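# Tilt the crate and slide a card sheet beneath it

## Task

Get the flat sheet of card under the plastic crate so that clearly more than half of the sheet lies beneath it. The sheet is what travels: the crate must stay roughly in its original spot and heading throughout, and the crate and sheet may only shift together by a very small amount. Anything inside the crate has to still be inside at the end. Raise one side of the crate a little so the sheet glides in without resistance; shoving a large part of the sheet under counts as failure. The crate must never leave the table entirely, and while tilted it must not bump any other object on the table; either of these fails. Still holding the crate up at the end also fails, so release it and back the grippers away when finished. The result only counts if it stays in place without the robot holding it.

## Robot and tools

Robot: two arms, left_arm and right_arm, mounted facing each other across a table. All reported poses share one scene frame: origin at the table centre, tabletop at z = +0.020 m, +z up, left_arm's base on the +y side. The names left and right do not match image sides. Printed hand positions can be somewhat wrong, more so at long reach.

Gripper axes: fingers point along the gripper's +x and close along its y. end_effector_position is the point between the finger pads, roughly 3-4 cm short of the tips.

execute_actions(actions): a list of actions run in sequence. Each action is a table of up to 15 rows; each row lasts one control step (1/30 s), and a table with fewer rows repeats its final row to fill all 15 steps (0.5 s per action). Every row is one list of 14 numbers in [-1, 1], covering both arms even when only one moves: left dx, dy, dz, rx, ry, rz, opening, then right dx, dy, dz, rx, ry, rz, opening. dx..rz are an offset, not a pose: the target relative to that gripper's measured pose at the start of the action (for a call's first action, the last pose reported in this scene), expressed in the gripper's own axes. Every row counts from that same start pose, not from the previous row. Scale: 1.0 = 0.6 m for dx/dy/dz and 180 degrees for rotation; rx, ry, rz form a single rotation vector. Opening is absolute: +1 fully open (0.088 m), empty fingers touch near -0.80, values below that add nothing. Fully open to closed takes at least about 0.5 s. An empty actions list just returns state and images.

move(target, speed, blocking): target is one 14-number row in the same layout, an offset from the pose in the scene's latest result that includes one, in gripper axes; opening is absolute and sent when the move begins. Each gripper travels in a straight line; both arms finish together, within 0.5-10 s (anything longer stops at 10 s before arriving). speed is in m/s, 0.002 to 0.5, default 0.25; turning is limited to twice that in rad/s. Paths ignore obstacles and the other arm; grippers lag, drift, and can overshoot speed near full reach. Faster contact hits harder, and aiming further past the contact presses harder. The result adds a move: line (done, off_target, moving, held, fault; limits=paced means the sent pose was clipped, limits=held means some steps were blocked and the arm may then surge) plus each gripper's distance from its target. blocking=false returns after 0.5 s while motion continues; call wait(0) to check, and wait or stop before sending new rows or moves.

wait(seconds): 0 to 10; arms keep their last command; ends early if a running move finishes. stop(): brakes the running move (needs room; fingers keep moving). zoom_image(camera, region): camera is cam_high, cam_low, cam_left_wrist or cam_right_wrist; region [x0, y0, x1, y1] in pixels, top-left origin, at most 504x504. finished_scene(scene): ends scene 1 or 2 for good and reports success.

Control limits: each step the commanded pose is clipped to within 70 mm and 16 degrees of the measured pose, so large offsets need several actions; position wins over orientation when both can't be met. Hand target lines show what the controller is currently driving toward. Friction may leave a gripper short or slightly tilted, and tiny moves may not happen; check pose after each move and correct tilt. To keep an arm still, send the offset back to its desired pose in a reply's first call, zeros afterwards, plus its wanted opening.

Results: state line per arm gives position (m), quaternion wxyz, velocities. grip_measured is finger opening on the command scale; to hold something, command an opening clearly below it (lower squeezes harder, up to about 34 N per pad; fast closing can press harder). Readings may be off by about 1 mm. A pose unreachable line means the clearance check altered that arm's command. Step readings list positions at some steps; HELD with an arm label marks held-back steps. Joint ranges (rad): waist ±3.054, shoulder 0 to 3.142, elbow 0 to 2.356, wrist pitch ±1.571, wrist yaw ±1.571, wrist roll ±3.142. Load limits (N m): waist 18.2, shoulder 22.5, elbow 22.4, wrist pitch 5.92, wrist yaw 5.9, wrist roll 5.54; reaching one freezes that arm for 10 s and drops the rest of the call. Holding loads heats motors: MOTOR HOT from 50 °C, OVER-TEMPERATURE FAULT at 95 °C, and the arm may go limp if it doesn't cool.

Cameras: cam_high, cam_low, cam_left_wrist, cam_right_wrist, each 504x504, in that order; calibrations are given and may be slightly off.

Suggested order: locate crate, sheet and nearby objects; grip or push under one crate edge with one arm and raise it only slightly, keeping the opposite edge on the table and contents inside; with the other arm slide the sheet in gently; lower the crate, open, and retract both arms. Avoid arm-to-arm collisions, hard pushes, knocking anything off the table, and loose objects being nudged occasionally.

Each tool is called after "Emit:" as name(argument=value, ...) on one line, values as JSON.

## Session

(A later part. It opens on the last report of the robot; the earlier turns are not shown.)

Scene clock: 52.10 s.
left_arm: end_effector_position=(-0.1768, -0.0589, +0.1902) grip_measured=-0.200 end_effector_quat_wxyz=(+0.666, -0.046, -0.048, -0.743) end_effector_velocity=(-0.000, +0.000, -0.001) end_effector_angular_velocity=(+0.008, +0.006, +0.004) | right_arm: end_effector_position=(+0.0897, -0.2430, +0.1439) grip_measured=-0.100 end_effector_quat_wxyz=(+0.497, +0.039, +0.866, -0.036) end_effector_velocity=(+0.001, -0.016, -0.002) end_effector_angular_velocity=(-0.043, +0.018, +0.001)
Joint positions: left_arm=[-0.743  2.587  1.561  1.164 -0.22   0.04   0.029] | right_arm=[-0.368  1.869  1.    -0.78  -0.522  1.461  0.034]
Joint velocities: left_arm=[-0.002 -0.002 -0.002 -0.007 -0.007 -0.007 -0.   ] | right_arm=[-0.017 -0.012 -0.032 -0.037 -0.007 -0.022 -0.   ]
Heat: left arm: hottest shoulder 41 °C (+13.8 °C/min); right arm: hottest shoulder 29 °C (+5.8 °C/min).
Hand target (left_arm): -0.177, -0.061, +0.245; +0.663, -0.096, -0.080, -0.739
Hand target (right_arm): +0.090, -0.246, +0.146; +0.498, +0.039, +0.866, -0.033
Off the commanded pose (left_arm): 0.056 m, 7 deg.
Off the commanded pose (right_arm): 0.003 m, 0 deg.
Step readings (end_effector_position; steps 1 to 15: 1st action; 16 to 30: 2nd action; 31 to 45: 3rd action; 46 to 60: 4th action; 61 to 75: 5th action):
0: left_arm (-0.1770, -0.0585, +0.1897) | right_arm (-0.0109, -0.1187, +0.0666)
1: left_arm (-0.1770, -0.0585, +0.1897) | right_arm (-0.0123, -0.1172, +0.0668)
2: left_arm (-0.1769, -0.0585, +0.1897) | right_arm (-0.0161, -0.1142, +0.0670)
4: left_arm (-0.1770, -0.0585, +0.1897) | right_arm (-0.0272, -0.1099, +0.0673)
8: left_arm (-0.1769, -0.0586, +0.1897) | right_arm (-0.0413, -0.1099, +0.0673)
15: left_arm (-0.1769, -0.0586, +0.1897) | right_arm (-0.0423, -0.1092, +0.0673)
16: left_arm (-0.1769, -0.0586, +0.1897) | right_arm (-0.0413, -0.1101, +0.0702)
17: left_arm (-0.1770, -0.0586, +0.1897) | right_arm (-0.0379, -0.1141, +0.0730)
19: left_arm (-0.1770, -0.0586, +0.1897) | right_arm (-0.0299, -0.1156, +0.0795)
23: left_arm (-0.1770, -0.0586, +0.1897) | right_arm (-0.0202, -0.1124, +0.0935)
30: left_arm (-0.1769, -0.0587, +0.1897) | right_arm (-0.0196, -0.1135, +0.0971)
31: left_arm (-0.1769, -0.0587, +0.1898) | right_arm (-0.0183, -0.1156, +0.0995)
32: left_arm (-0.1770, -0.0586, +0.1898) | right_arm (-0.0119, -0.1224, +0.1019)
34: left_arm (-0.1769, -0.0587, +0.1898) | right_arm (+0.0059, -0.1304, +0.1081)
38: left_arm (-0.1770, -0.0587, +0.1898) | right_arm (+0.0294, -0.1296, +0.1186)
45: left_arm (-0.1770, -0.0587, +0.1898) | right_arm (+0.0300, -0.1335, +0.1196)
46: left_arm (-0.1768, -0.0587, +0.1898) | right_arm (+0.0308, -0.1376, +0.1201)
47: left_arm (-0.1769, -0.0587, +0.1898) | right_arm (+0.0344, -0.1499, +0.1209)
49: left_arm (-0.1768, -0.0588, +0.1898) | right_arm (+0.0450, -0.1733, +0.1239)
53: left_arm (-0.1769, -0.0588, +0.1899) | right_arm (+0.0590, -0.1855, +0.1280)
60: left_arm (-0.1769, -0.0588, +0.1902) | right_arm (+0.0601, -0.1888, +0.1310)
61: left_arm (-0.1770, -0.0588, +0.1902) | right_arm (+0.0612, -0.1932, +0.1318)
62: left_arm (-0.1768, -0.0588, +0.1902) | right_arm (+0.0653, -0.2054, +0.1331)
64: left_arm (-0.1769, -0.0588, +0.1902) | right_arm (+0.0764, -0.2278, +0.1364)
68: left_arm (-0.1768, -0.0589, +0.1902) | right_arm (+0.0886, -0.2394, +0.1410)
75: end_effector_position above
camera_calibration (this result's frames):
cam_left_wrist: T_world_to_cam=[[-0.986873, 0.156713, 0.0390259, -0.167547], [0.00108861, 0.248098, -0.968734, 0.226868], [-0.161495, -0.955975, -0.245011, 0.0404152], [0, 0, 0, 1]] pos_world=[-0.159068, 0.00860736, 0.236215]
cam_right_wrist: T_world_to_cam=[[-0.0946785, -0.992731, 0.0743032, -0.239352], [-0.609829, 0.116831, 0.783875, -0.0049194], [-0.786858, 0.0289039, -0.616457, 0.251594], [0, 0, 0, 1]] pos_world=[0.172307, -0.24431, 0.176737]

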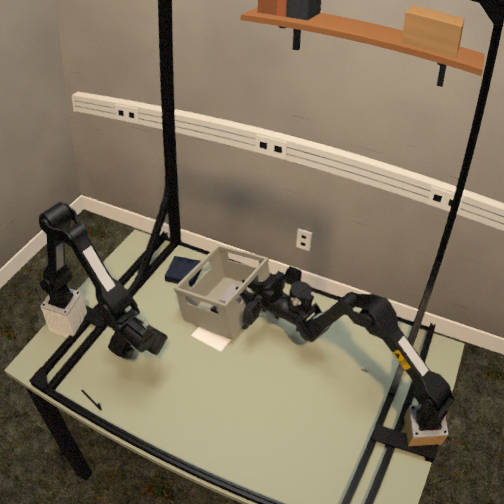

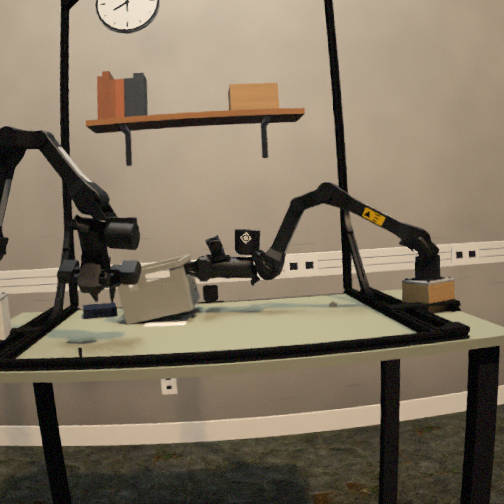

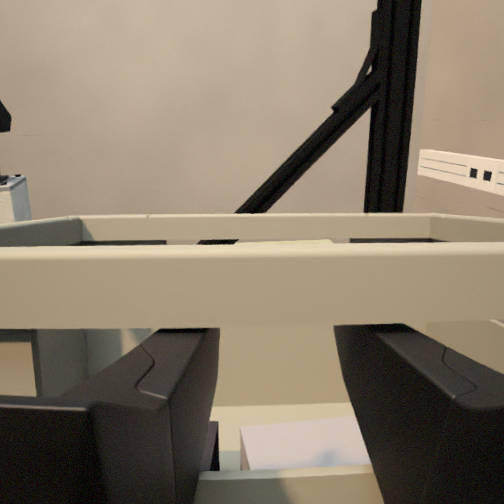

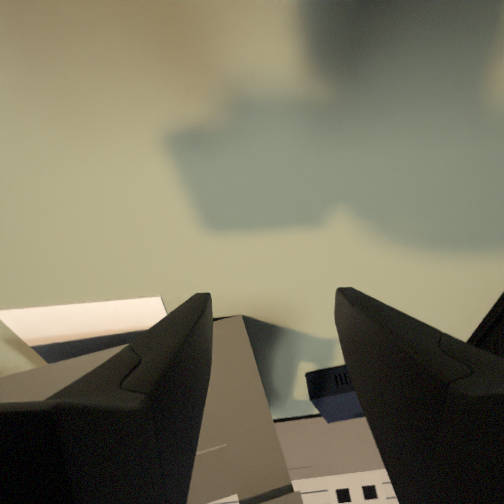

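Emit:
execute_actions(actions=[[[0.003,0,0.072,0,-0.02,0,-0.2,0,0,0,0,0,0,-0.1]],[[0.002,0,0.072,0,-0.02,0,-0.2,0,0,0,0,0,0,-0.1]],[[0.002,0,0.07,0,-0.02,0,-0.2,0,0,0,0,0,0,-0.1]]])

Scene clock: 55.97 s.
left_arm: end_effector_position=(-0.1754, -0.0443, +0.1704) grip_measured=-0.201 end_effector_quat_wxyz=(+0.664, +0.001, -0.025, -0.747) end_effector_velocity=(+0.000, +0.001, +0.003) end_effector_angular_velocity=(-0.008, -0.005, +0.005) | right_arm: end_effector_position=(+0.0899, -0.2436, +0.1441) grip_measured=-0.100 end_effector_quat_wxyz=(+0.497, +0.039, +0.866, -0.035) end_effector_velocity=(-0.001, -0.002, +0.001) end_effector_angular_velocity=(+0.013, +0.007, +0.029)
Joint positions: left_arm=[-0.748  2.537  1.461  1.11  -0.218  0.046  0.029] | right_arm=[-0.37   1.867  0.999 -0.781 -0.522  1.459  0.034]
Joint velocities: left_arm=[-0.002 -0.007 -0.007  0.007 -0.007  0.007 -0.001] | right_arm=[-0.002 -0.002 -0.002 -0.007 -0.007 -0.037 -0.   ]
Heat: left arm: hottest shoulder 44 °C (+16.1 °C/min); right arm: hottest shoulder 29 °C (+5.4 °C/min).
Hand target (left_arm): -0.177, -0.046, +0.217; +0.664, -0.037, -0.053, -0.745
Hand target (right_arm): +0.090, -0.244, +0.144; +0.497, +0.039, +0.866, -0.036
Off the commanded pose (left_arm): 0.048 m, 5 deg.
Off the commanded pose (right_arm): 0.000 m, 0 deg.
Step readings (end_effector_position; steps 1 to 15: 1st action; 16 to 30: 2nd action; 31 to 45: 3rd action):
0: left_arm (-0.1769, -0.0589, +0.1904) | right_arm (+0.0899, -0.2437, +0.1440)
1: left_arm (-0.1768, -0.0583, +0.1889) | right_arm (+0.0899, -0.2437, +0.1440)
2: left_arm (-0.1768, -0.0574, +0.1875) | right_arm (+0.0899, -0.2437, +0.1440)
4: left_arm (-0.1766, -0.0560, +0.1857) | right_arm (+0.0899, -0.2437, +0.1440)
8: left_arm (-0.1764, -0.0546, +0.1840) | right_arm (+0.0899, -0.2437, +0.1440)
15: left_arm (-0.1763, -0.0536, +0.1828) | right_arm (+0.0899, -0.2437, +0.1440)
16: left_arm (-0.1761, -0.0530, +0.1818) | right_arm (+0.0899, -0.2437, +0.1440)
17: left_arm (-0.1760, -0.0522, +0.1807) | right_arm (+0.0899, -0.2437, +0.1440)
19: left_arm (-0.1760, -0.0507, +0.1791) | right_arm (+0.0899, -0.2437, +0.1440)
23: left_arm (-0.1758, -0.0493, +0.1771) | right_arm (+0.0899, -0.2437, +0.1440)
30: left_arm (-0.1758, -0.0485, +0.1763) | right_arm (+0.0899, -0.2437, +0.1440)
31: left_arm (-0.1757, -0.0480, +0.1754) | right_arm (+0.0899, -0.2437, +0.1440)
32: left_arm (-0.1754, -0.0474, +0.1742) | right_arm (+0.0899, -0.2437, +0.1440)
34: left_arm (-0.1755, -0.0462, +0.1727) | right_arm (+0.0899, -0.2437, +0.1440)
38: left_arm (-0.1753, -0.0449, +0.1712) | right_arm (+0.0899, -0.2437, +0.1440)
45: end_effector_position above
camera_calibration (this result's frames):
cam_left_wrist: T_world_to_cam=[[-0.986947, 0.160369, 0.0147208, -0.16332], [0.0413753, 0.340846, -0.939208, 0.210206], [-0.155637, -0.92634, -0.343033, 0.0687734], [0, 0, 0, 1]] pos_world=[-0.159182, 0.0182512, 0.223423]
cam_right_wrist: T_world_to_cam=[[-0.0941717, -0.992794, 0.074103, -0.239922], [-0.609817, 0.116359, 0.783954, -0.00503263], [-0.786927, 0.028637, -0.616381, 0.251862], [0, 0, 0, 1]] pos_world=[0.172534, -0.24482, 0.176967]

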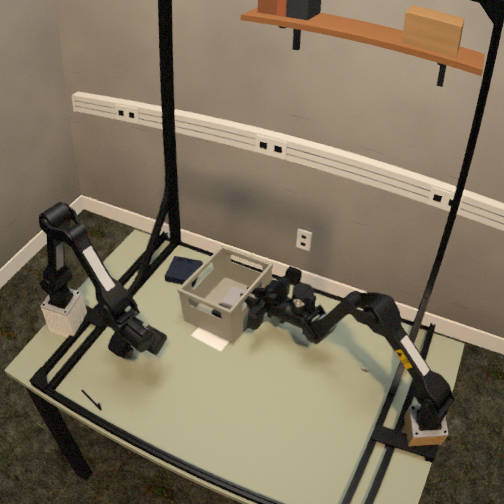

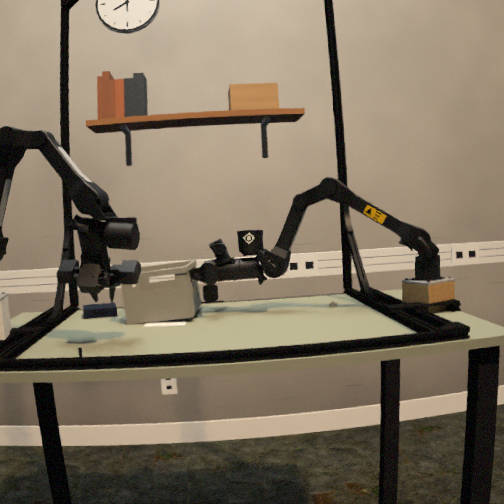

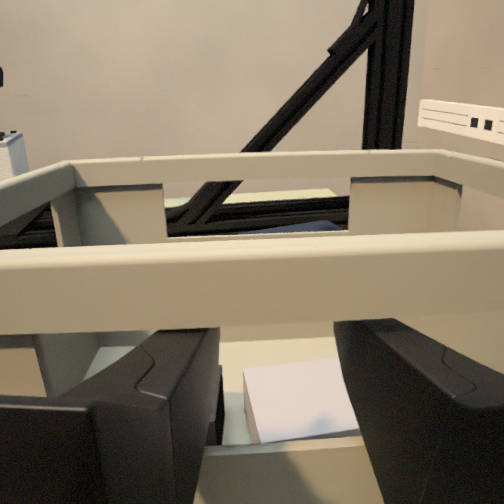

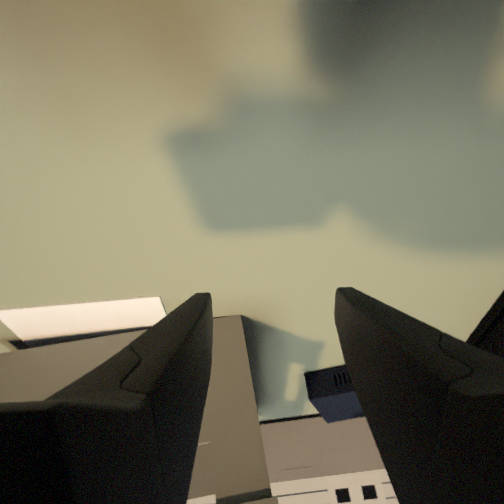

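Emit:
execute_actions(actions=[[[0,0,0.052,0,-0.016,0,-0.2,0,0,0,0,0,0,-0.1]],[[0,0,0.045,0,-0.014,0,-0.2,0,0,0,0,0,0,-0.1]],[[0,0,-0.022,0,0,0,-0.2,0,0,0,0,0,0,-0.1]]])

Emit:
move(target=[-0.25,0,0.01,0,0.05,0,-0.2,0,0,0,0,0,0,-0.1], speed=0.15)

Scene clock: 60.77 s.
left_arm: end_effector_position=(-0.1734, -0.0369, +0.1491) grip_measured=-0.200 end_effector_quat_wxyz=(+0.664, +0.020, -0.015, -0.747) end_effector_velocity=(-0.003, +0.002, -0.001) end_effector_angular_velocity=(-0.001, +0.008, +0.000) | right_arm: end_effector_position=(+0.0899, -0.2436, +0.1441) grip_measured=-0.100 end_effector_quat_wxyz=(+0.497, +0.039, +0.866, -0.035) end_effector_velocity=(-0.000, -0.000, +0.002) end_effector_angular_velocity=(-0.005, +0.008, -0.009)
Joint positions: left_arm=[-0.749  2.554  1.424  1.12  -0.22   0.047  0.029] | right_arm=[-0.37   1.867  0.999 -0.781 -0.522  1.459  0.034]
Joint velocities: left_arm=[-0.007  0.002 -0.002  0.007 -0.007 -0.007  0.   ] | right_arm=[-0.002 -0.002  0.002 -0.007 -0.007  0.007 -0.   ]
Heat: left arm: hottest shoulder 47 °C (+18.1 °C/min); right arm: hottest shoulder 29 °C (+5.0 °C/min).
Hand target (left_arm): -0.173, -0.037, +0.141; +0.664, +0.024, -0.013, -0.748
Hand target (right_arm): +0.090, -0.244, +0.144; +0.497, +0.039, +0.866, -0.036
Off the commanded pose (left_arm): 0.008 m, 1 deg.
Off the commanded pose (right_arm): 0.000 m, 0 deg.
Step readings (end_effector_position; steps 1 to 15: 1st action; 16 to 30: 2nd action; 31 to 45: 3rd action):
0: left_arm (-0.1753, -0.0441, +0.1702) | right_arm (+0.0899, -0.2436, +0.1441)
1: left_arm (-0.1752, -0.0436, +0.1688) | right_arm (+0.0899, -0.2436, +0.1441)
2: left_arm (-0.1750, -0.0430, +0.1671) | right_arm (+0.0899, -0.2436, +0.1441)
4: left_arm (-0.1747, -0.0418, +0.1647) | right_arm (+0.0899, -0.2436, +0.1441)
8: left_arm (-0.1742, -0.0405, +0.1609) | right_arm (+0.0899, -0.2436, +0.1441)
15: left_arm (-0.1741, -0.0402, +0.1602) | right_arm (+0.0899, -0.2436, +0.1441)
16: left_arm (-0.1739, -0.0398, +0.1589) | right_arm (+0.0899, -0.2436, +0.1441)
17: left_arm (-0.1737, -0.0393, +0.1575) | right_arm (+0.0899, -0.2436, +0.1441)
19: left_arm (-0.1737, -0.0385, +0.1561) | right_arm (+0.0899, -0.2436, +0.1441)
23: left_arm (-0.1735, -0.0379, +0.1546) | right_arm (+0.0899, -0.2436, +0.1441)
30: left_arm (-0.1735, -0.0379, +0.1545) | right_arm (+0.0899, -0.2436, +0.1441)
31: left_arm (-0.1734, -0.0377, +0.1532) | right_arm (+0.0899, -0.2436, +0.1441)
32: left_arm (-0.1733, -0.0375, +0.1524) | right_arm (+0.0899, -0.2436, +0.1441)
34: left_arm (-0.1734, -0.0372, +0.1507) | right_arm (+0.0899, -0.2436, +0.1441)
38: left_arm (-0.1734, -0.0370, +0.1497) | right_arm (+0.0899, -0.2436, +0.1441)
45: end_effector_position above
camera_calibration (this result's frames):
cam_left_wrist: T_world_to_cam=[[-0.987105, 0.15993, 0.00685564, -0.161075], [0.0548867, 0.378376, -0.924023, 0.189074], [-0.150373, -0.911731, -0.382275, 0.0758957], [0, 0, 0, 1]] pos_world=[-0.157962, 0.0234159, 0.204826]
cam_right_wrist: T_world_to_cam=[[-0.0941717, -0.992794, 0.074103, -0.239922], [-0.609817, 0.116359, 0.783954, -0.00503263], [-0.786927, 0.028637, -0.616381, 0.251862], [0, 0, 0, 1]] pos_world=[0.172534, -0.24482, 0.176967]

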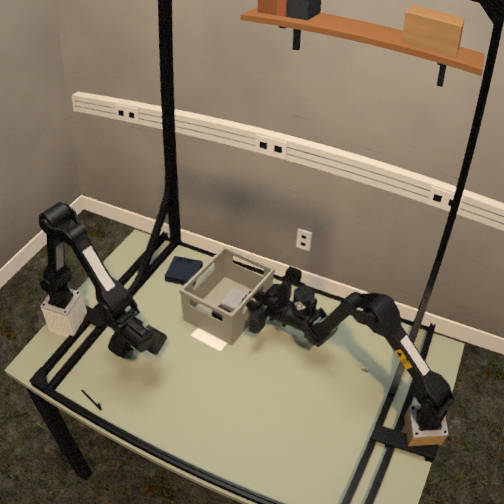

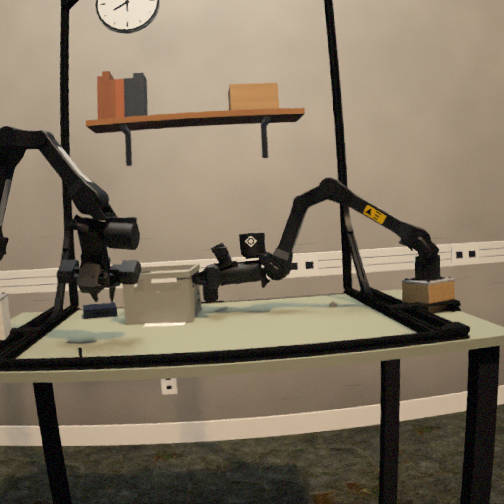

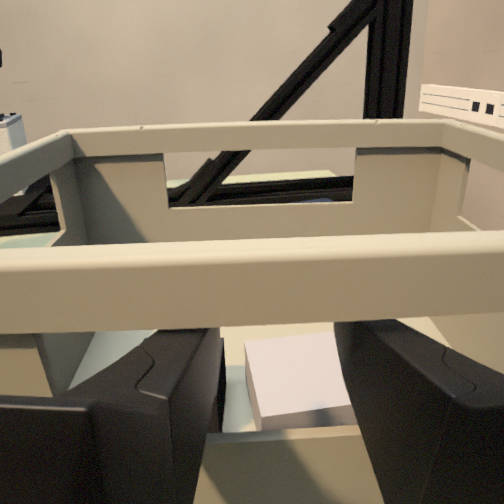

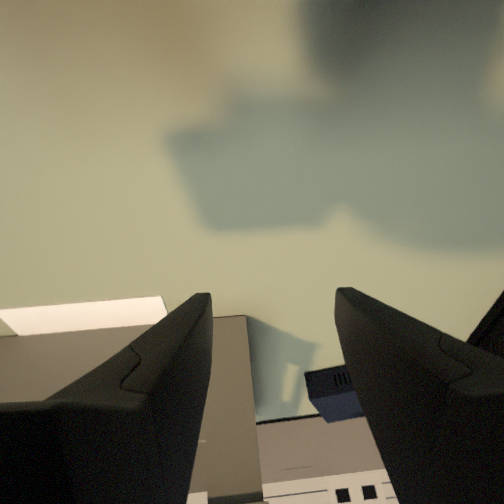

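Scene clock: 62.27 s.
left_arm: end_effector_position=(-0.1554, +0.1094, +0.1522) grip_measured=-0.200 end_effector_quat_wxyz=(+0.663, +0.085, +0.037, -0.743) end_effector_velocity=(-0.001, +0.003, +0.002) end_effector_angular_velocity=(+0.002, +0.005, +0.001) | right_arm: end_effector_position=(+0.0899, -0.2436, +0.1441) grip_measured=-0.100 end_effector_quat_wxyz=(+0.497, +0.039, +0.866, -0.035) end_effector_velocity=(-0.001, -0.002, +0.001) end_effector_angular_velocity=(-0.002, +0.008, +0.003)
Joint positions: left_arm=[-0.848  2.137  0.726  1.226 -0.322 -0.002  0.029] | right_arm=[-0.37   1.867  0.999 -0.781 -0.522  1.459  0.034]
Joint velocities: left_arm=[-0.007 -0.012 -0.007 -0.007 -0.007 -0.007 -0.   ] | right_arm=[-0.002 -0.002 -0.002 -0.007 -0.007 -0.007 -0.   ]
Heat: left arm: hottest shoulder 47 °C (+18.2 °C/min); right arm: hottest shoulder 29 °C (+5.1 °C/min).
Hand target (left_arm): -0.156, +0.112, +0.157; +0.663, +0.078, +0.037, -0.744
Hand target (right_arm): +0.090, -0.244, +0.144; +0.497, +0.039, +0.866, -0.036
Off the commanded pose (left_arm): 0.005 m, 1 deg.
Off the commanded pose (right_arm): 0.000 m, 0 deg.
move: done
camera_calibration (this result's frames):
cam_left_wrist: T_world_to_cam=[[-0.98849, 0.151199, 0.00512507, -0.165783], [0.0758842, 0.524844, -0.847809, 0.111195], [-0.130878, -0.837662, -0.530277, 0.23066], [0, 0, 0, 1]] pos_world=[-0.142125, 0.159921, 0.217436]
cam_right_wrist: T_world_to_cam=[[-0.0941717, -0.992794, 0.074103, -0.239922], [-0.609817, 0.116359, 0.783954, -0.00503263], [-0.786927, 0.028637, -0.616381, 0.251862], [0, 0, 0, 1]] pos_world=[0.172534, -0.24482, 0.176967]

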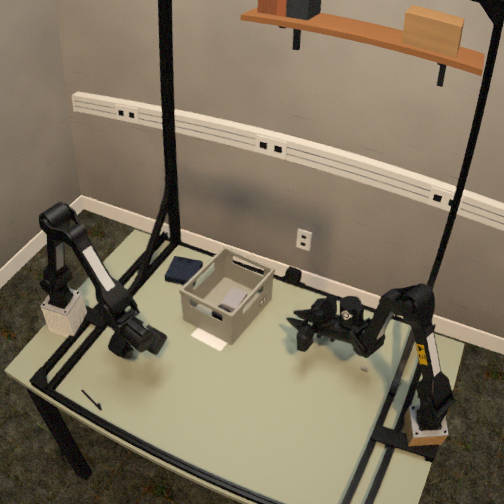

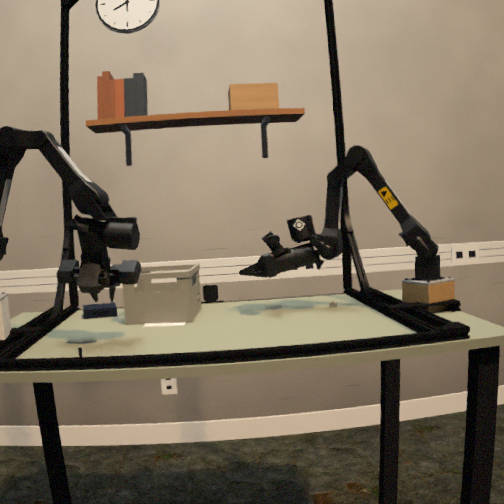

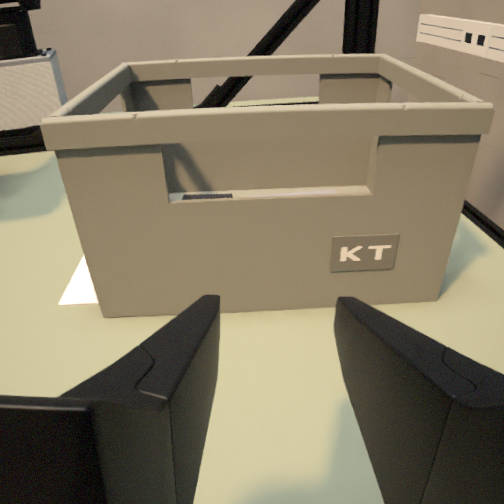

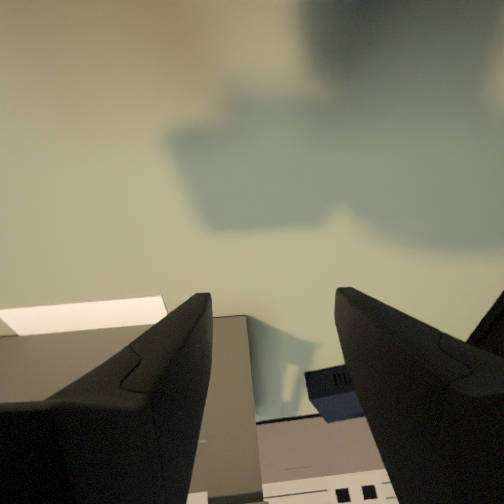

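Emit:
finished_scene(scene=2)

The scene is finished: the task was done.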